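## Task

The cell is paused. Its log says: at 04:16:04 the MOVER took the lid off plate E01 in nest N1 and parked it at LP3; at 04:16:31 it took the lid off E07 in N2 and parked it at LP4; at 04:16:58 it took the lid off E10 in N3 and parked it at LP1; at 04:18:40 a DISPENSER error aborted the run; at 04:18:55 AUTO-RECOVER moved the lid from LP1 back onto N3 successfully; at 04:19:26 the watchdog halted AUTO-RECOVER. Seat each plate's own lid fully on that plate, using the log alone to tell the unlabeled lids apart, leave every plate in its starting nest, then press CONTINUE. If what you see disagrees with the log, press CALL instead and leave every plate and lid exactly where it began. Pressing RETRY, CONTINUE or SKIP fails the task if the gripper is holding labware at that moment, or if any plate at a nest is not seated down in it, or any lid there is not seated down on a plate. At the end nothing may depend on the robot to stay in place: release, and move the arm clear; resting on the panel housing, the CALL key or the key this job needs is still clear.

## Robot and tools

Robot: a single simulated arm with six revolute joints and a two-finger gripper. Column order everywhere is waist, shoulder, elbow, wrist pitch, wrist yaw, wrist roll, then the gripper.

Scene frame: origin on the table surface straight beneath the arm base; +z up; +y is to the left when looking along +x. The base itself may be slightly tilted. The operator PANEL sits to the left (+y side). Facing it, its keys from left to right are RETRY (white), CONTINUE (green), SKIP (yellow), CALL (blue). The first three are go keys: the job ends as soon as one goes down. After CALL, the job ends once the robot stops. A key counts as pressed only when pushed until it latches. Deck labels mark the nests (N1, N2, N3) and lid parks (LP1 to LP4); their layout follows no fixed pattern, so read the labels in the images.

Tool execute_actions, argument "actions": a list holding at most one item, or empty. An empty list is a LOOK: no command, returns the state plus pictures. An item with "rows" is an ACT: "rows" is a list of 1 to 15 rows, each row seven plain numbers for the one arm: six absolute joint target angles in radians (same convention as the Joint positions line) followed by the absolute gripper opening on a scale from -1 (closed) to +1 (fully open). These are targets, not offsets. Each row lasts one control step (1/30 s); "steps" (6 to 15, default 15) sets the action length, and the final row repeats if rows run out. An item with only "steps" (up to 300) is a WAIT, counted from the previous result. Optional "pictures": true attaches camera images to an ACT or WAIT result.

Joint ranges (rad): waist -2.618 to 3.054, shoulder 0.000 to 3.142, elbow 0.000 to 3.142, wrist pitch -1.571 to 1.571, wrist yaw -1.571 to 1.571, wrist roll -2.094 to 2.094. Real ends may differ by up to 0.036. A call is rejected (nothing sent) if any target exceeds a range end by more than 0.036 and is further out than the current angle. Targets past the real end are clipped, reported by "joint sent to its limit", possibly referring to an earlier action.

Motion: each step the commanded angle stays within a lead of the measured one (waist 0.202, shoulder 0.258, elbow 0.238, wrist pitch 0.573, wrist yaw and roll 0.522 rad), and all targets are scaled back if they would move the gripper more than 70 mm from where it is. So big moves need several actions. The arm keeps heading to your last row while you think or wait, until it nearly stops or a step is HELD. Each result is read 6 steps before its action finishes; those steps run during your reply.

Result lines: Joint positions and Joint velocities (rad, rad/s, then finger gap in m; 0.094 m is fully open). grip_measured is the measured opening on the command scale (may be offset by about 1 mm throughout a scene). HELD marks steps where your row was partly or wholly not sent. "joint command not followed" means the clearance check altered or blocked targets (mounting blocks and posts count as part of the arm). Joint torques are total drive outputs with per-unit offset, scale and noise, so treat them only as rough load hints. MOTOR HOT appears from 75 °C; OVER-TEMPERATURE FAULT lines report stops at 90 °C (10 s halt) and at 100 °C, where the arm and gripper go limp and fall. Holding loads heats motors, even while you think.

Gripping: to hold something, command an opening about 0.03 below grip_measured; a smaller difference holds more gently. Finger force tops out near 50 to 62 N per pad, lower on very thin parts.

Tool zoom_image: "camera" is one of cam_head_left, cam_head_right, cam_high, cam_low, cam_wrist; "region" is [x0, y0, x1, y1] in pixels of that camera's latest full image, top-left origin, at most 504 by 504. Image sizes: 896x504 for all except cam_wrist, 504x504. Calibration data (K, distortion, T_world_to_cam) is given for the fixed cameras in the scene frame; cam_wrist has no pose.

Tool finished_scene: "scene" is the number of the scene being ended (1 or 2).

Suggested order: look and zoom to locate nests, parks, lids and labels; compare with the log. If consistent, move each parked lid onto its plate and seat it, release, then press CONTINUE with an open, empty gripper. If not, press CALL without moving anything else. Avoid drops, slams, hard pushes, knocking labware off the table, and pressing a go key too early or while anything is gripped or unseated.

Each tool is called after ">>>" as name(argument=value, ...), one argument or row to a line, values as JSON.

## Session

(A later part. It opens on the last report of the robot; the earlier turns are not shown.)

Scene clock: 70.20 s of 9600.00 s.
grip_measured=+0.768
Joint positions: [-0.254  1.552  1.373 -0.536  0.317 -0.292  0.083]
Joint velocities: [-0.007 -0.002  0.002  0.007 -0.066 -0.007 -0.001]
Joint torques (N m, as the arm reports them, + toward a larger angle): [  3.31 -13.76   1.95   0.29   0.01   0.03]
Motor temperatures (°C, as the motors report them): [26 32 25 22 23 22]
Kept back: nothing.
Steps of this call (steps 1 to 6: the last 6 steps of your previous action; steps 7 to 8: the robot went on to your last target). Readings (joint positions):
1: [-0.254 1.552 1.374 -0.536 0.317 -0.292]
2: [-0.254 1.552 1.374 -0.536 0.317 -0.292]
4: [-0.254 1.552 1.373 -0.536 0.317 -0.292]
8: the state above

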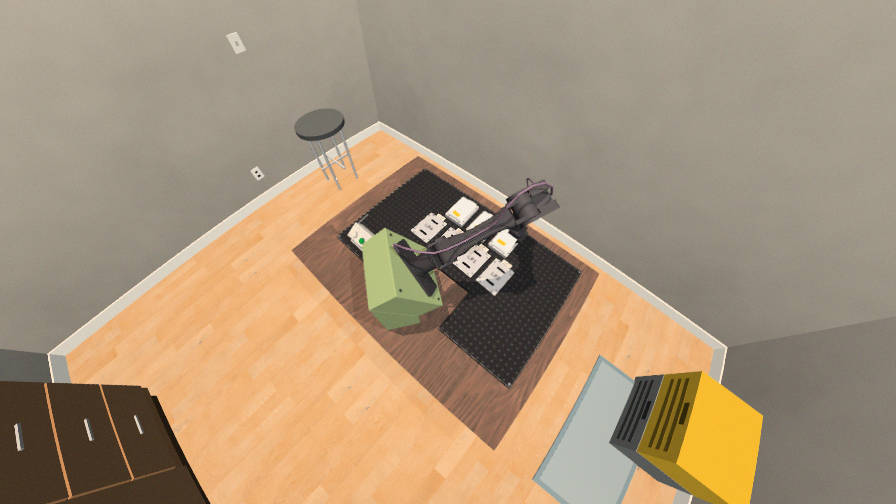

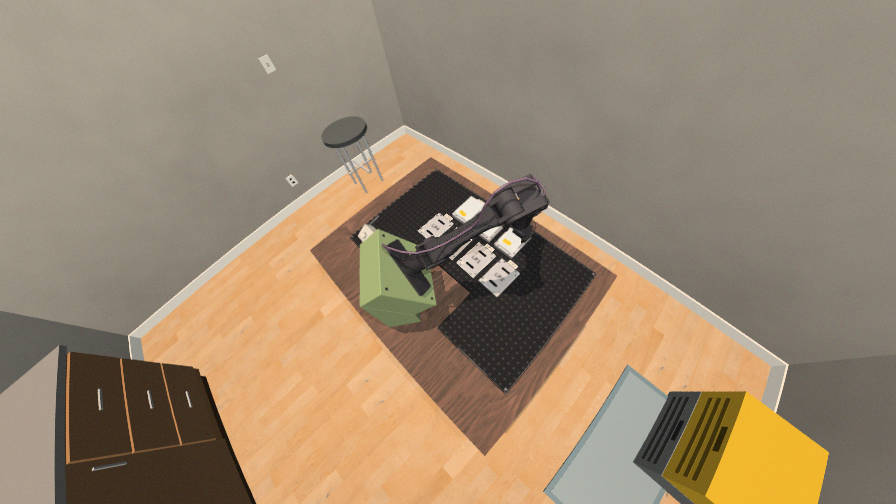

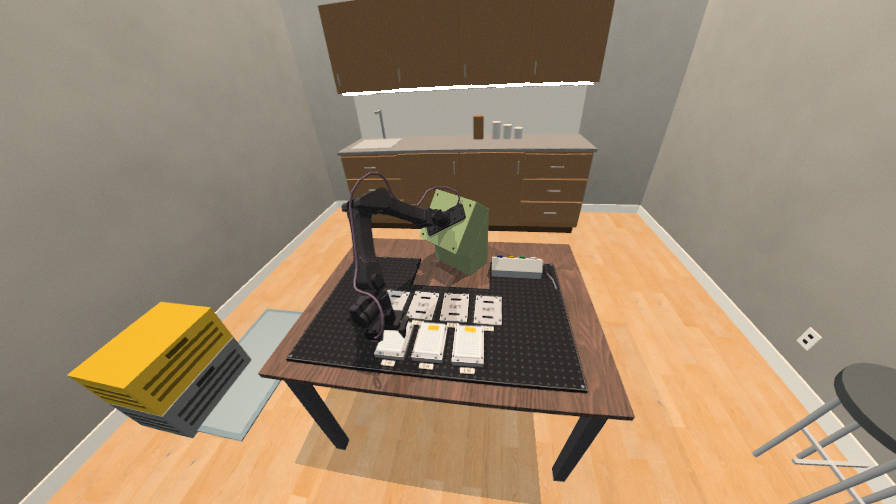

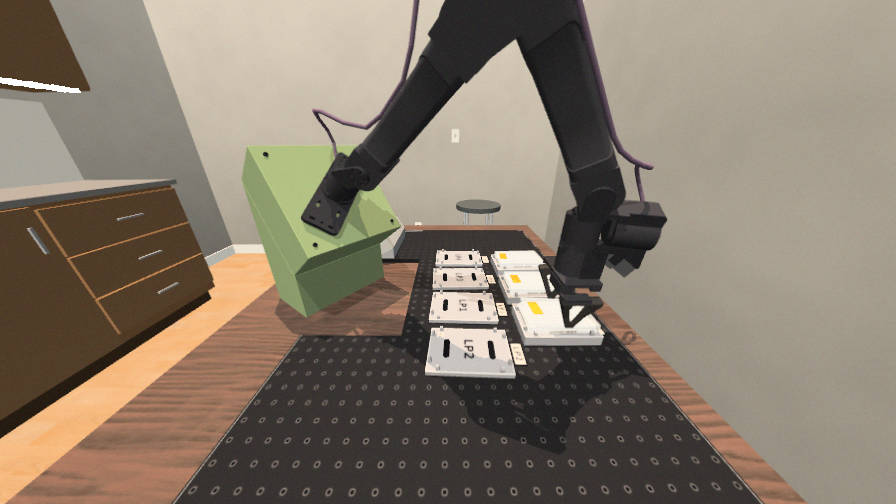

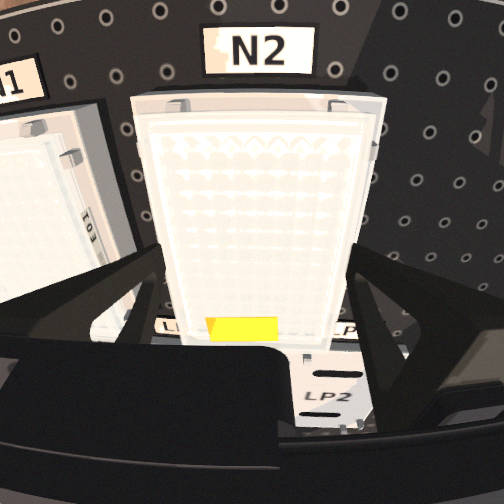

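>>> execute_actions(
  actions=[
    {"rows":[[-0.232,1.55,1.36,-0.54,0.32,-0.29,0.745]],"steps":12},
  ],
)

>>> execute_actions(
  actions=[
    {"rows":[[-0.245,1.55,1.37,-0.54,0.32,-0.29,0.8],[-0.245,1.55,1.37,-0.54,0.32,-0.29,0.85],[-0.245,1.55,1.37,-0.54,0.32,-0.29,1]],"steps":12},
  ],
)

>>> execute_actions(
  actions=[
    {"rows":[[-0.235,1.5,1.37,-0.57,0.32,-0.29,1],[-0.225,1.47,1.37,-0.6,0.32,-0.29,1],[-0.21,1.44,1.37,-0.62,0.32,-0.29,1],[-0.19,1.40,1.37,-0.65,0.33,-0.29,1]],"steps":15},
  ],
  pictures=true,
)

>>> zoom_image(
  camera="cam_low",
  region=[485,245,615,350],
)

>>> zoom_image(
  camera="cam_wrist",
  region=[100,100,400,340],
)

Scene clock: 70.83 s of 9600.00 s.
grip_measured=+0.768
Joint positions: [-0.252  1.552  1.373 -0.536  0.32  -0.292  0.083]
Joint velocities: [ 0.007 -0.007 -0.007 -0.051  0.037 -0.066 -0.001]
Joint torques (N m, as the arm reports them, + toward a larger angle): [  4.59 -12.02   2.84   0.29  -0.03   0.03]
Motor temperatures (°C, as the motors report them): [26 32 25 22 23 22]
Steps of this call (steps 1 to 13: the robot went on to your last target; steps 14 to 19: the first 6 steps of this action). Readings (joint positions):
14: [-0.254 1.552 1.373 -0.536 0.317 -0.292]
15: [-0.253 1.552 1.373 -0.536 0.317 -0.292]
17: [-0.252 1.552 1.373 -0.536 0.320 -0.292]
19: the state above

Scene clock: 71.23 s of 9600.00 s.
grip_measured=+1.000
Joint positions: [-0.252  1.552  1.373 -0.536  0.32  -0.292  0.094]
Joint velocities: [ 0.012 -0.007  0.012  0.007 -0.022  0.007  0.   ]
Joint torques (N m, as the arm reports them, + toward a larger angle): [  3.5  -12.05   3.77   0.28  -0.03   0.03]
Motor temperatures (°C, as the motors report them): [26 32 25 22 23 22]
Steps of this call (steps 1 to 6: the last 6 steps of your previous action; steps 7 to 12: the first 6 steps of this action). Readings (joint positions):
7: [-0.252 1.552 1.373 -0.536 0.320 -0.292]
8: [-0.252 1.552 1.373 -0.536 0.320 -0.292]
10: [-0.252 1.552 1.373 -0.536 0.320 -0.292]
12: the state above

Scene clock: 71.73 s of 9600.00 s.
grip_measured=+1.000
Joint positions: [-0.2    1.402  1.373 -0.614  0.323 -0.292  0.094]
Joint velocities: [ 0.022 -0.276 -0.007 -0.037 -0.022 -0.007  0.   ]
Joint torques (N m, as the arm reports them, + toward a larger angle): [ 3.33 -9.97  4.44  0.15  0.03  0.03]
Motor temperatures (°C, as the motors report them): [26 32 25 22 23 22]
Steps of this call (steps 1 to 6: the last 6 steps of your previous action; steps 7 to 15: the first 9 steps of this action). Readings (joint positions):
7: [-0.252 1.550 1.373 -0.539 0.320 -0.292]
8: [-0.251 1.543 1.373 -0.548 0.320 -0.292]
10: [-0.240 1.509 1.373 -0.581 0.322 -0.292]
14: [-0.202 1.415 1.373 -0.614 0.323 -0.292]
15: the state above

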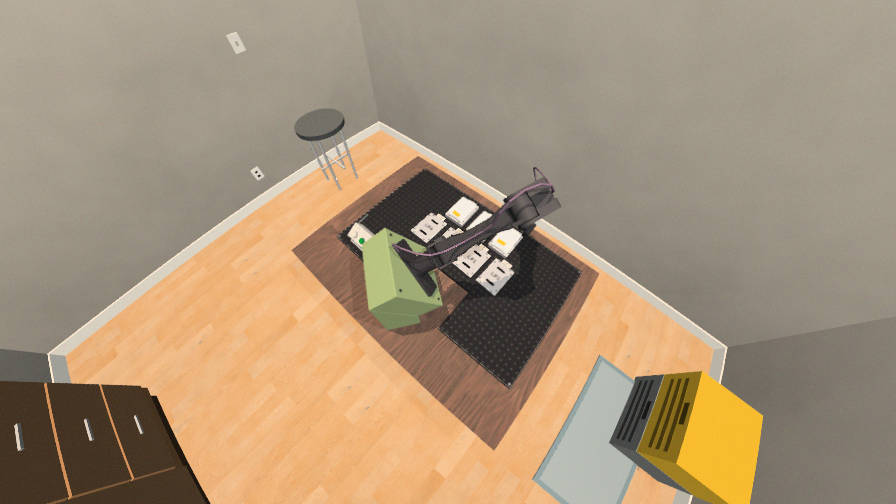

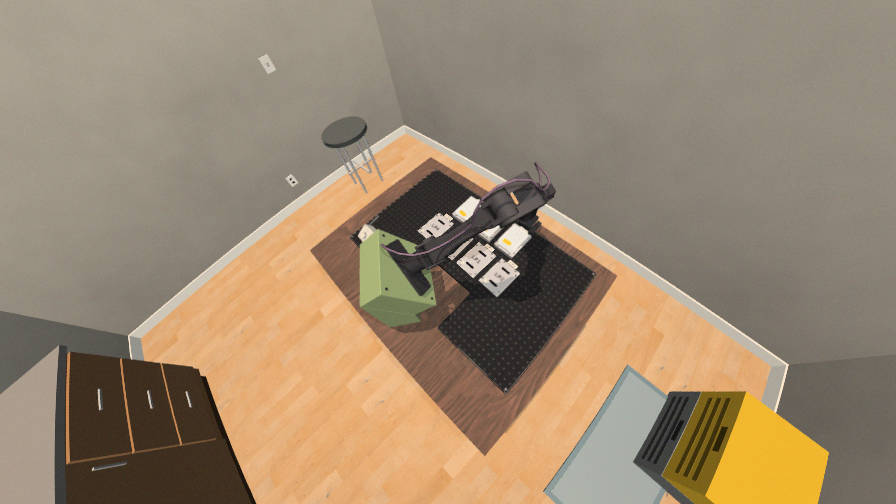

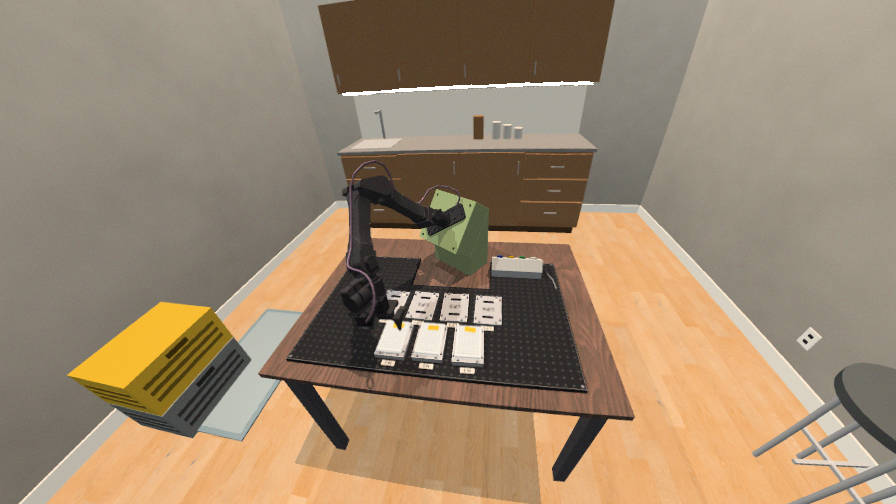

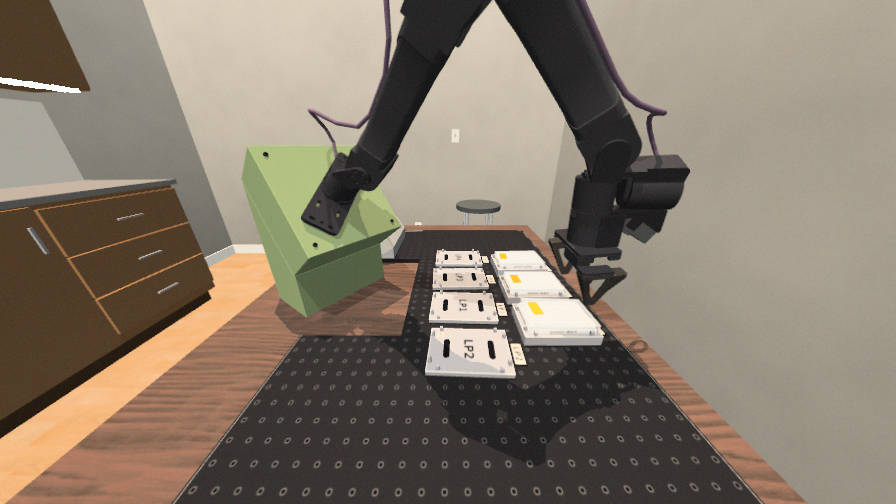

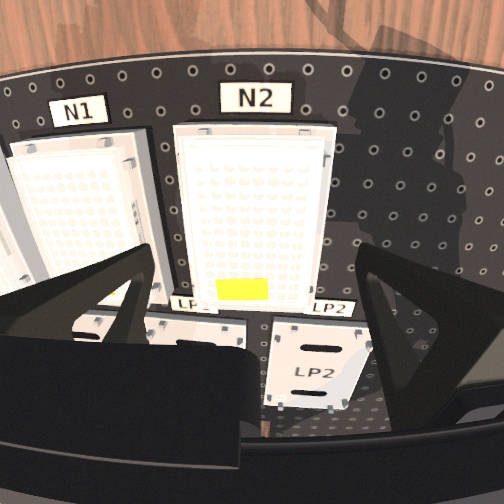

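Region (485, 245, 615, 350) of cam_low's 896x504 image, scaled by 3.877, with more detail than that image has; it fills the top 407 rows of this view, and the rest is white.

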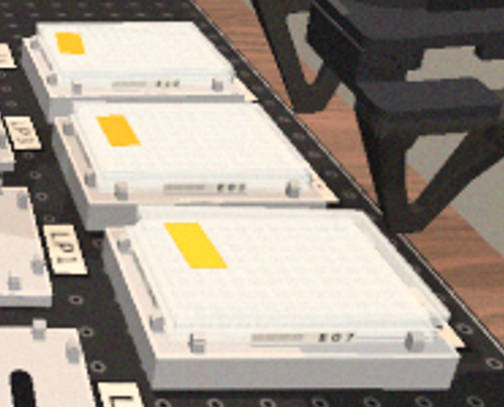

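Region (100, 100, 400, 340) of cam_wrist's 504x504 image, scaled by 1.680, with more detail than that image has; it fills the top 403 rows of this view, and the rest is white.

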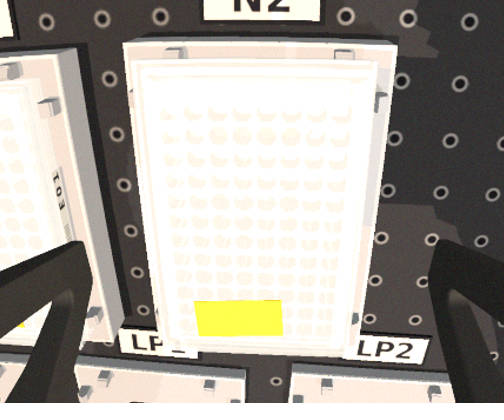

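>>> execute_actions(
  actions=[
    {"rows":[[-0.22,1.44,1.37,-0.6,0.32,-0.29,1],[-0.235,1.48,1.37,-0.57,0.32,-0.29,1],[-0.25,1.51,1.37,-0.55,0.32,-0.29,1],[-0.255,1.53,1.37,-0.53,0.32,-0.29,1]],"steps":15},
  ],
)

>>> execute_actions(
  actions=[
    {"rows":[[-0.258,1.57,1.37,-0.525,0.32,-0.29,1]],"steps":15},
  ],
  pictures=true,
)

Scene clock: 72.30 s of 9600.00 s.
grip_measured=+1.000
Joint positions: [-0.254  1.534  1.373 -0.56   0.325 -0.292  0.094]
Joint velocities: [ 0.007  0.232  0.002  0.051 -0.022  0.022  0.   ]
Joint torques (N m, as the arm reports them, + toward a larger angle): [  2.83 -13.21   3.76   0.55  -0.08   0.02]
Motor temperatures (°C, as the motors report them): [26 32 25 22 23 22]
Steps of this call (steps 1 to 6: the last 6 steps of your previous action; steps 7 to 8: the robot went on to your last target; steps 9 to 17: the first 9 steps of this action). Readings (joint positions):
9: [-0.201 1.397 1.373 -0.634 0.325 -0.292]
10: [-0.206 1.404 1.373 -0.624 0.325 -0.292]
12: [-0.226 1.439 1.373 -0.590 0.325 -0.292]
16: [-0.253 1.524 1.373 -0.560 0.325 -0.292]
17: the state above

Scene clock: 72.80 s of 9600.00 s.
grip_measured=+1.000
Joint positions: [-0.254  1.553  1.373 -0.537  0.325 -0.292  0.094]
Joint velocities: [ 0.017  0.012 -0.022  0.022 -0.066 -0.037  0.   ]
Joint torques (N m, as the arm reports them, + toward a larger angle): [  2.69 -10.46   3.73   0.42  -0.07   0.03]
Motor temperatures (°C, as the motors report them): [26 32 25 22 23 22]
Steps of this call (steps 1 to 6: the last 6 steps of your previous action; steps 7 to 15: the first 9 steps of this action). Readings (joint positions):
7: [-0.254 1.538 1.373 -0.546 0.325 -0.292]
8: [-0.254 1.539 1.373 -0.543 0.325 -0.292]
10: [-0.254 1.542 1.373 -0.538 0.325 -0.292]
14: [-0.254 1.552 1.373 -0.537 0.325 -0.292]
15: the state above

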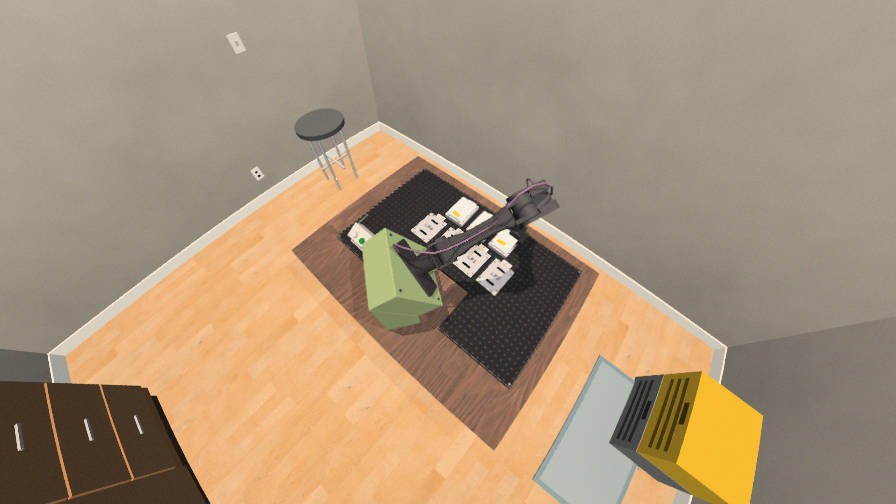

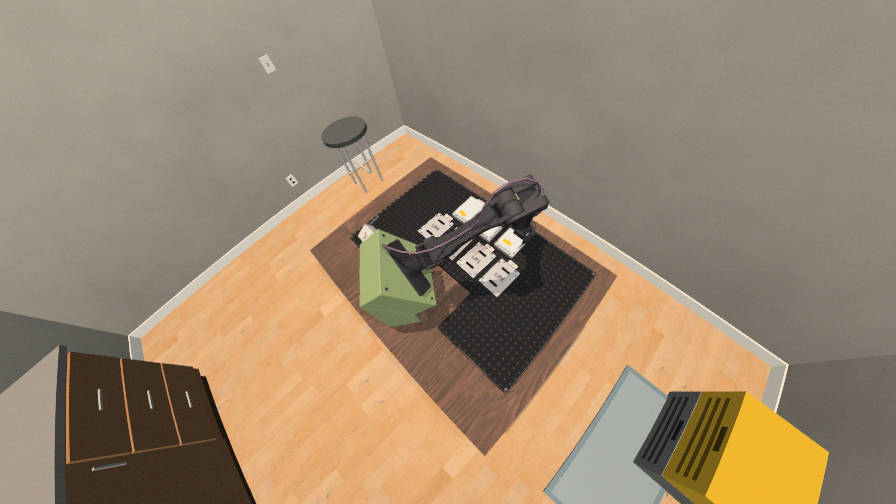

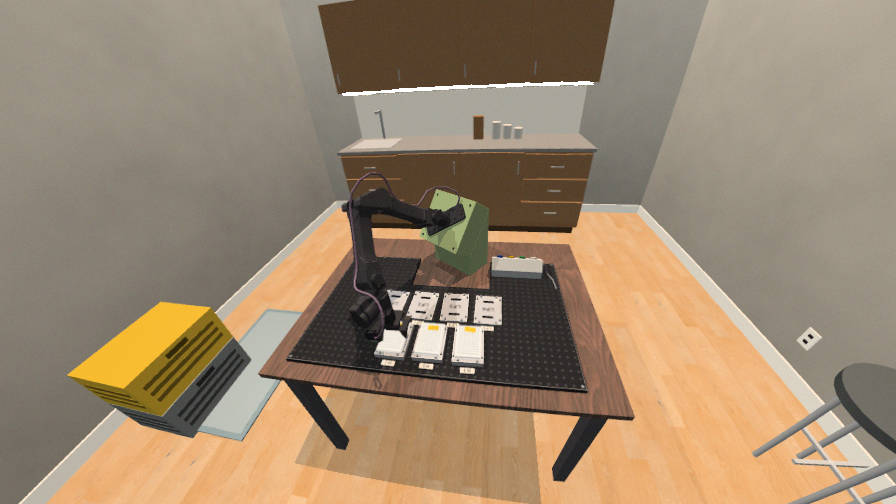

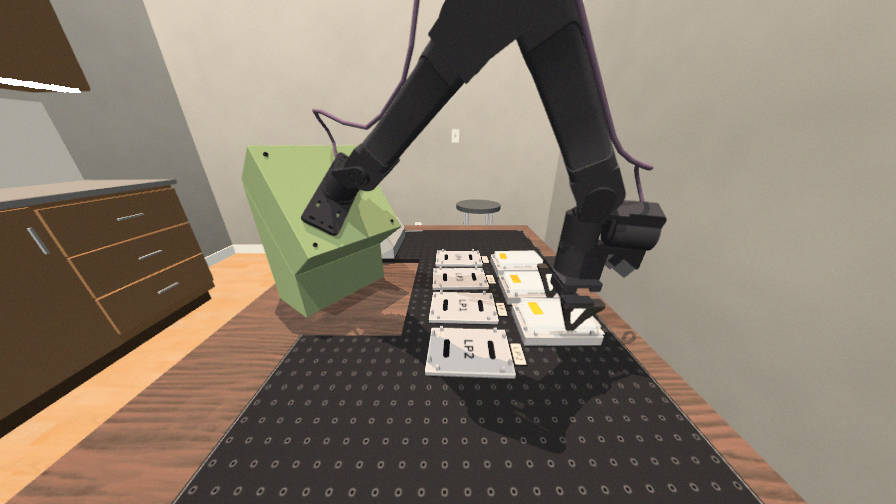

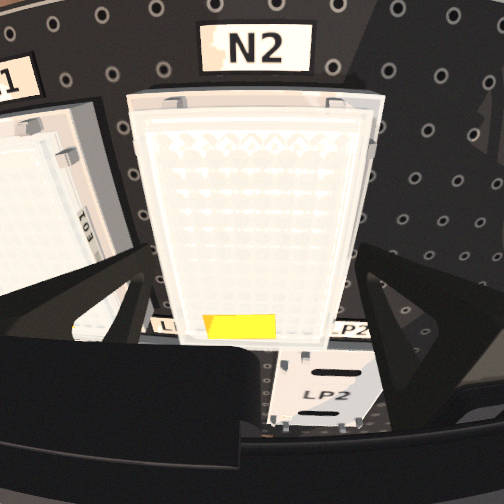

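>>> execute_actions(
  actions=[
    {"rows":[[-0.258,1.582,1.37,-0.525,0.32,-0.29,1]],"steps":14},
  ],
)

>>> execute_actions(
  actions=[
    {"rows":[[-0.254,1.56,1.37,-0.53,0.32,-0.29,0.92],[-0.254,1.56,1.37,-0.53,0.32,-0.29,0.88],[-0.254,1.56,1.37,-0.53,0.32,-0.29,0.84],[-0.254,1.56,1.37,-0.53,0.32,-0.29,0.81],[-0.254,1.56,1.37,-0.53,0.32,-0.29,0.78],[-0.254,1.56,1.37,-0.53,0.32,-0.29,0.755]],"steps":15},
  ],
)

>>> execute_actions(
  actions=[
    {"rows":[[-0.254,1.54,1.342,-0.54,0.32,-0.29,0.755]],"steps":15},
  ],
  pictures=true,
)

>>> zoom_image(
  camera="cam_low",
  region=[490,270,630,360],
)

>>> zoom_image(
  camera="cam_wrist",
  region=[100,70,400,260],
)

Scene clock: 73.50 s of 9600.00 s.
grip_measured=+1.000
Joint positions: [-0.254  1.553  1.373 -0.535  0.325 -0.292  0.094]
Joint velocities: [ 0.007 -0.007 -0.007 -0.007 -0.022  0.066  0.   ]
Joint torques (N m, as the arm reports them, + toward a larger angle): [ 2.67 -9.38  3.72  0.41 -0.08  0.03]
Motor temperatures (°C, as the motors report them): [26 32 25 22 23 22]
Steps of this call (steps 1 to 6: the last 6 steps of your previous action; steps 7 to 13: the robot went on to your last target; steps 14 to 21: the first 8 steps of this action). Readings (joint positions):
14: [-0.254 1.553 1.373 -0.535 0.325 -0.292]
15: [-0.254 1.553 1.373 -0.535 0.325 -0.292]
17: [-0.254 1.553 1.373 -0.535 0.325 -0.292]
21: the state above

Scene clock: 74.00 s of 9600.00 s.
grip_measured=+0.773
Joint positions: [-0.254  1.553  1.373 -0.535  0.324 -0.292  0.083]
Joint velocities: [ 0.007 -0.012 -0.017  0.022 -0.066  0.022 -0.001]
Joint torques (N m, as the arm reports them, + toward a larger angle): [  3.02 -11.24   3.72   0.37  -0.07   0.03]
Motor temperatures (°C, as the motors report them): [26 32 25 22 23 22]
Steps of this call (steps 1 to 6: the last 6 steps of your previous action; steps 7 to 15: the first 9 steps of this action). Readings (joint positions):
7: [-0.254 1.553 1.373 -0.535 0.325 -0.292]
8: [-0.254 1.553 1.373 -0.535 0.325 -0.292]
10: [-0.254 1.553 1.373 -0.535 0.325 -0.292]
14: [-0.254 1.553 1.373 -0.535 0.324 -0.292]
15: the state above

Scene clock: 74.50 s of 9600.00 s.
grip_measured=+0.773
Joint positions: [-0.254  1.553  1.373 -0.535  0.324 -0.292  0.083]
Joint velocities: [-0.007 -0.012  0.007 -0.051  0.066 -0.051 -0.001]
Joint torques (N m, as the arm reports them, + toward a larger angle): [  3.   -13.     1.25   0.29  -0.07   0.04]
Motor temperatures (°C, as the motors report them): [26 32 25 22 23 22]
Steps of this call (steps 1 to 6: the last 6 steps of your previous action; steps 7 to 15: the first 9 steps of this action). Readings (joint positions):
7: [-0.254 1.553 1.373 -0.535 0.324 -0.292]
8: [-0.254 1.553 1.373 -0.535 0.324 -0.292]
10: [-0.254 1.553 1.373 -0.535 0.324 -0.292]
14: [-0.254 1.553 1.373 -0.535 0.324 -0.292]
15: the state above

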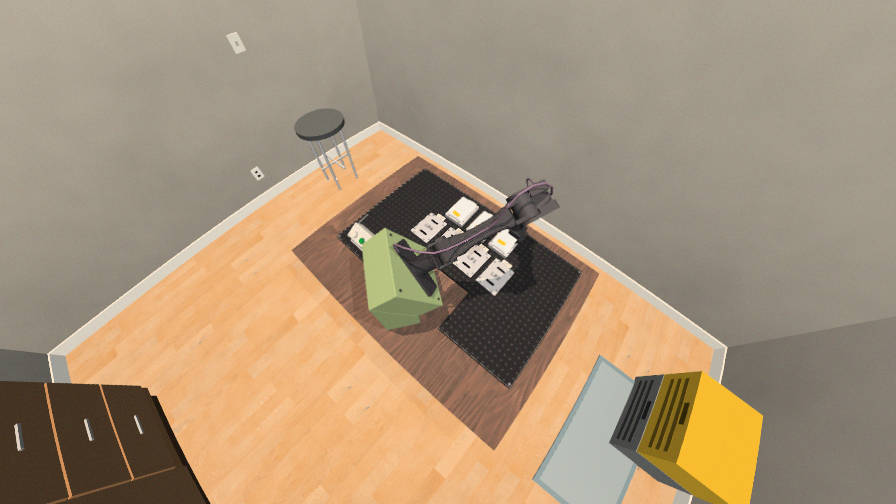

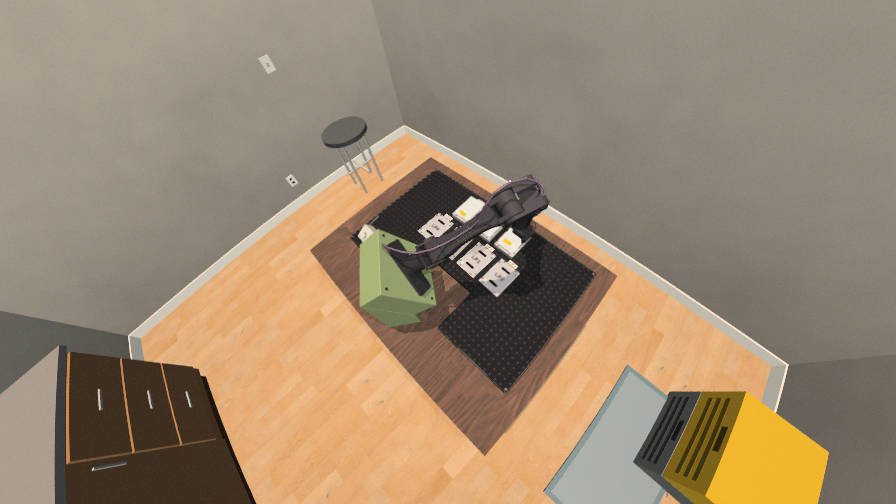

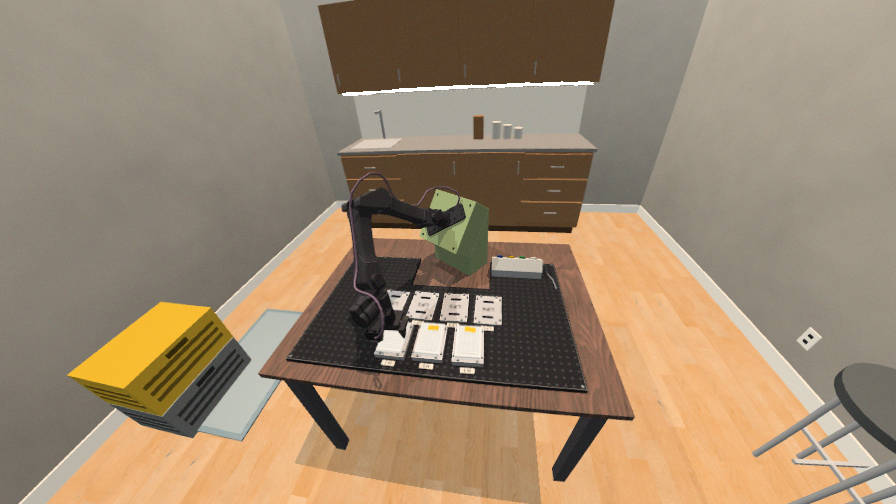

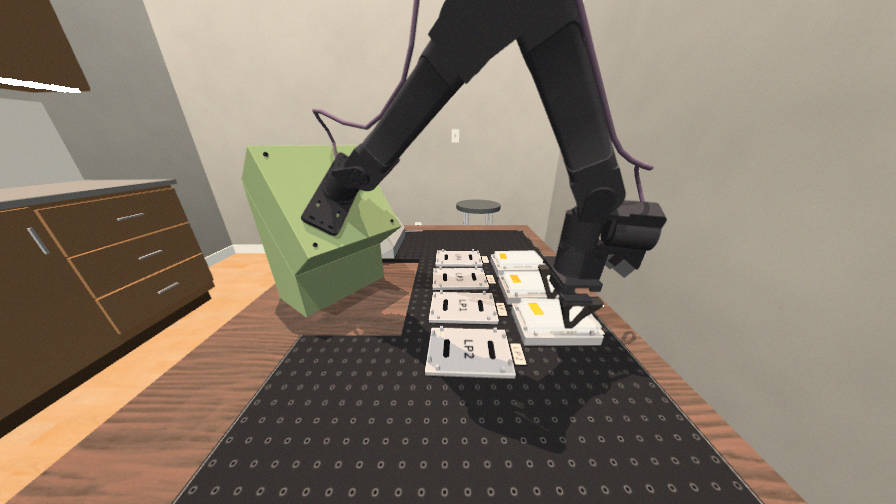

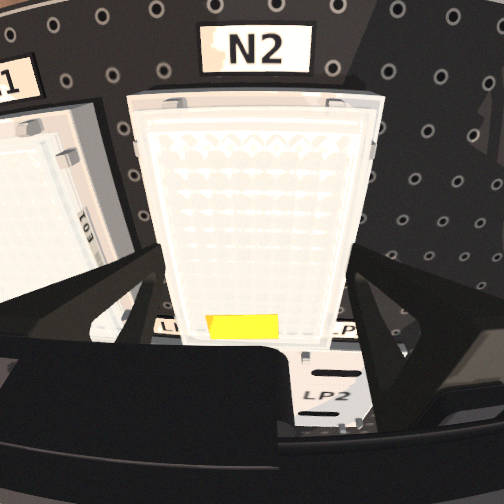

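Region (490, 270, 630, 360) of cam_low's 896x504 image, scaled by 3.600, with more detail than that image has; it fills the top 324 rows of this view, and the rest is white.

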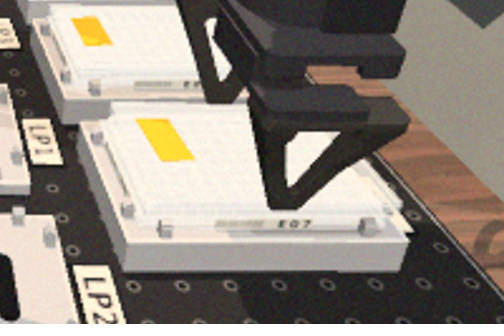

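Region (100, 70, 400, 260) of cam_wrist's 504x504 image, scaled by 1.680, with more detail than that image has; it fills the top 319 rows of this view, and the rest is white.

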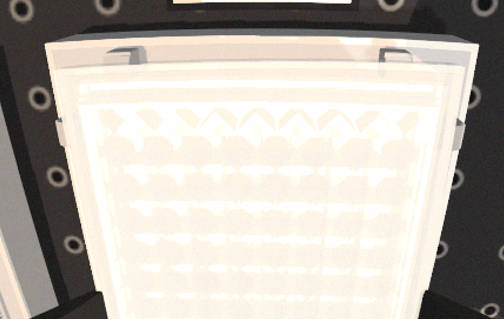

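>>> execute_actions(
  actions=[
    {"rows":[[-0.254,1.53,1.33,-0.57,0.32,-0.29,0.75]],"steps":15},
  ],
)

>>> execute_actions(
  actions=[
    {"rows":[[-0.254,1.565,1.35,-0.55,0.32,-0.29,0.75]],"steps":15},
  ],
  pictures=true,
)

>>> zoom_image(
  camera="cam_low",
  region=[490,270,630,360],
)

>>> zoom_image(
  camera="cam_wrist",
  region=[100,70,400,260],
)

Scene clock: 75.10 s of 9600.00 s.
grip_measured=+0.770
Joint positions: [-0.254  1.547  1.357 -0.539  0.328 -0.291  0.083]
Joint velocities: [ 0.007 -0.007 -0.007  0.037  0.022  0.095 -0.   ]
Joint torques (N m, as the arm reports them, + toward a larger angle): [  3.   -13.28   1.57   0.05  -0.1    0.02]
Motor temperatures (°C, as the motors report them): [26 33 25 22 23 22]
Steps of this call (steps 1 to 6: the last 6 steps of your previous action; steps 7 to 9: the robot went on to your last target; steps 10 to 18: the first 9 steps of this action). Readings (joint positions):
10: [-0.254 1.553 1.371 -0.536 0.324 -0.292]
11: [-0.254 1.550 1.367 -0.536 0.324 -0.292]
13: [-0.254 1.547 1.359 -0.540 0.325 -0.292]
17: [-0.254 1.547 1.357 -0.539 0.328 -0.291]
18: the state above

Scene clock: 75.60 s of 9600.00 s.
grip_measured=+0.770
Joint positions: [-0.254  1.547  1.357 -0.538  0.328 -0.291  0.083]
Joint velocities: [ 0.012  0.017 -0.002 -0.037  0.007 -0.037 -0.   ]
Joint torques (N m, as the arm reports them, + toward a larger angle): [  2.97 -10.22   3.31   0.21  -0.1    0.01]
Motor temperatures (°C, as the motors report them): [26 33 25 22 23 22]
Steps of this call (steps 1 to 6: the last 6 steps of your previous action; steps 7 to 15: the first 9 steps of this action). Readings (joint positions):
7: [-0.254 1.547 1.357 -0.539 0.328 -0.291]
8: [-0.254 1.547 1.357 -0.538 0.328 -0.291]
10: [-0.254 1.547 1.357 -0.538 0.328 -0.291]
14: [-0.254 1.547 1.357 -0.538 0.328 -0.291]
15: the state above

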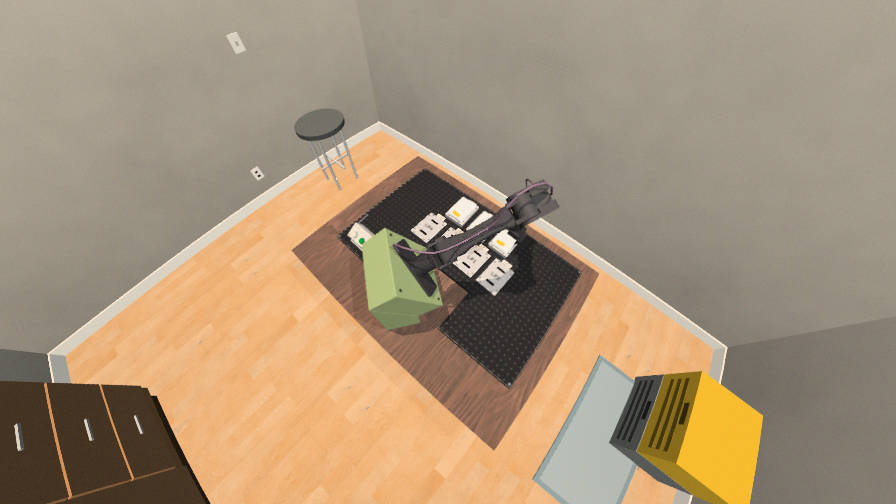

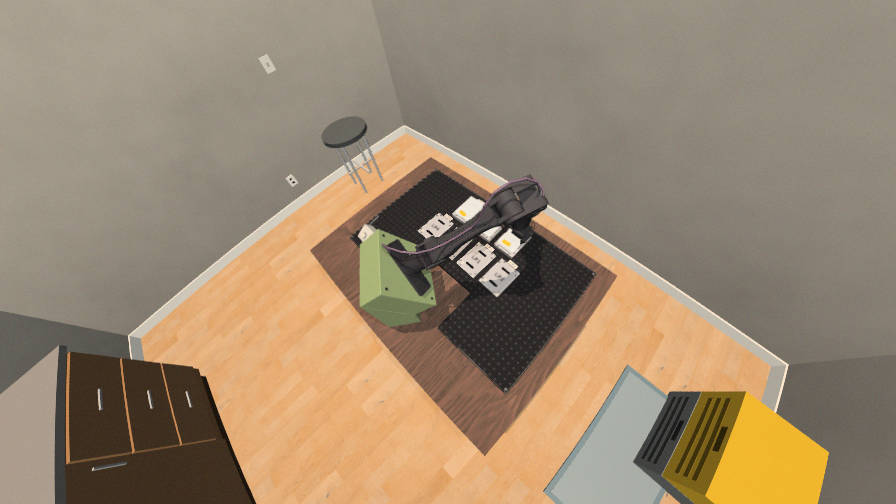

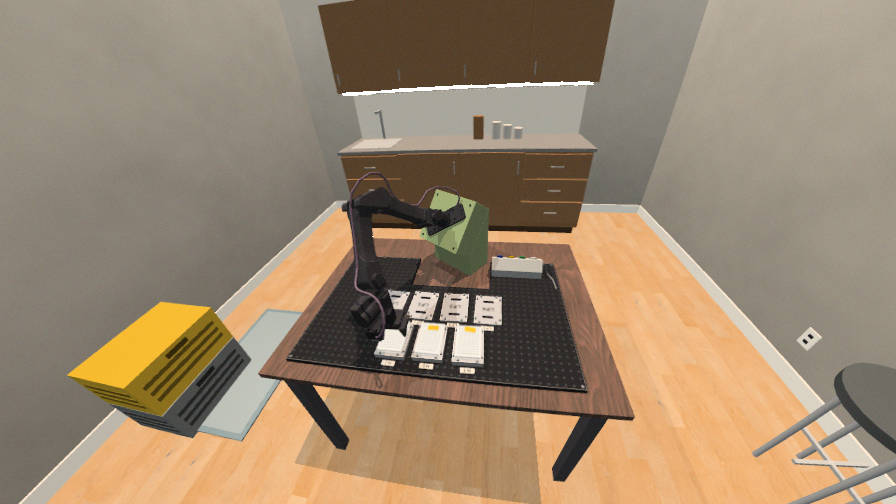

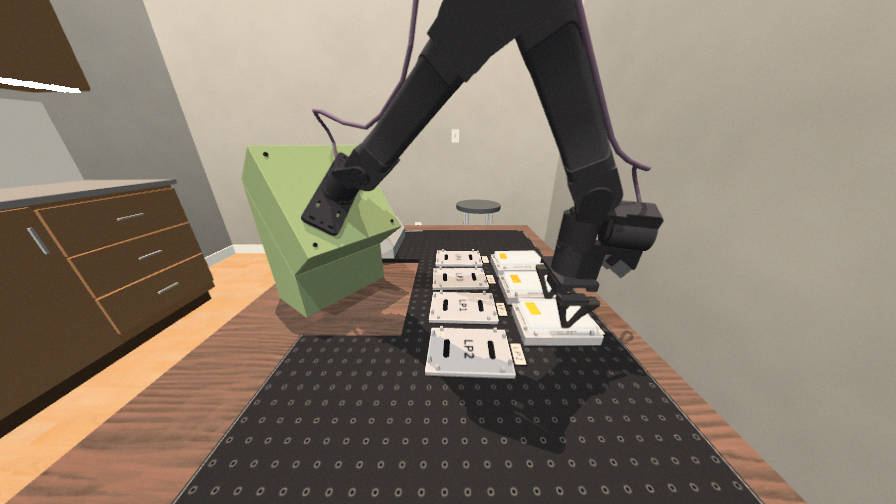

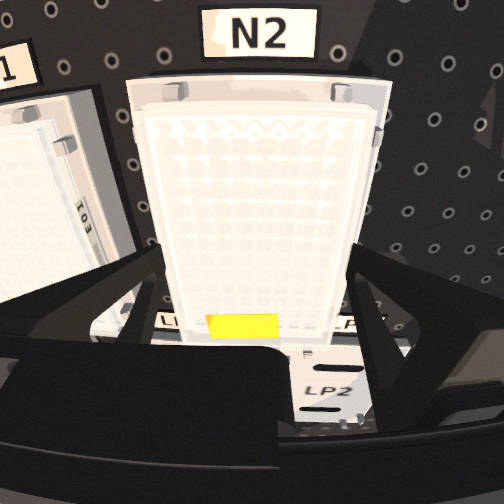

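Region (490, 270, 630, 360) of cam_low's 896x504 image, scaled by 3.600, with more detail than that image has; it fills the top 324 rows of this view, and the rest is white.

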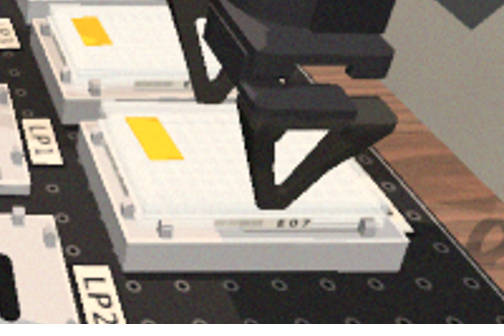

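Region (100, 70, 400, 260) of cam_wrist's 504x504 image, scaled by 1.680, with more detail than that image has; it fills the top 319 rows of this view, and the rest is white.

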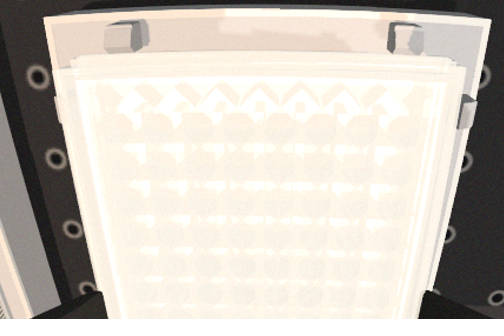

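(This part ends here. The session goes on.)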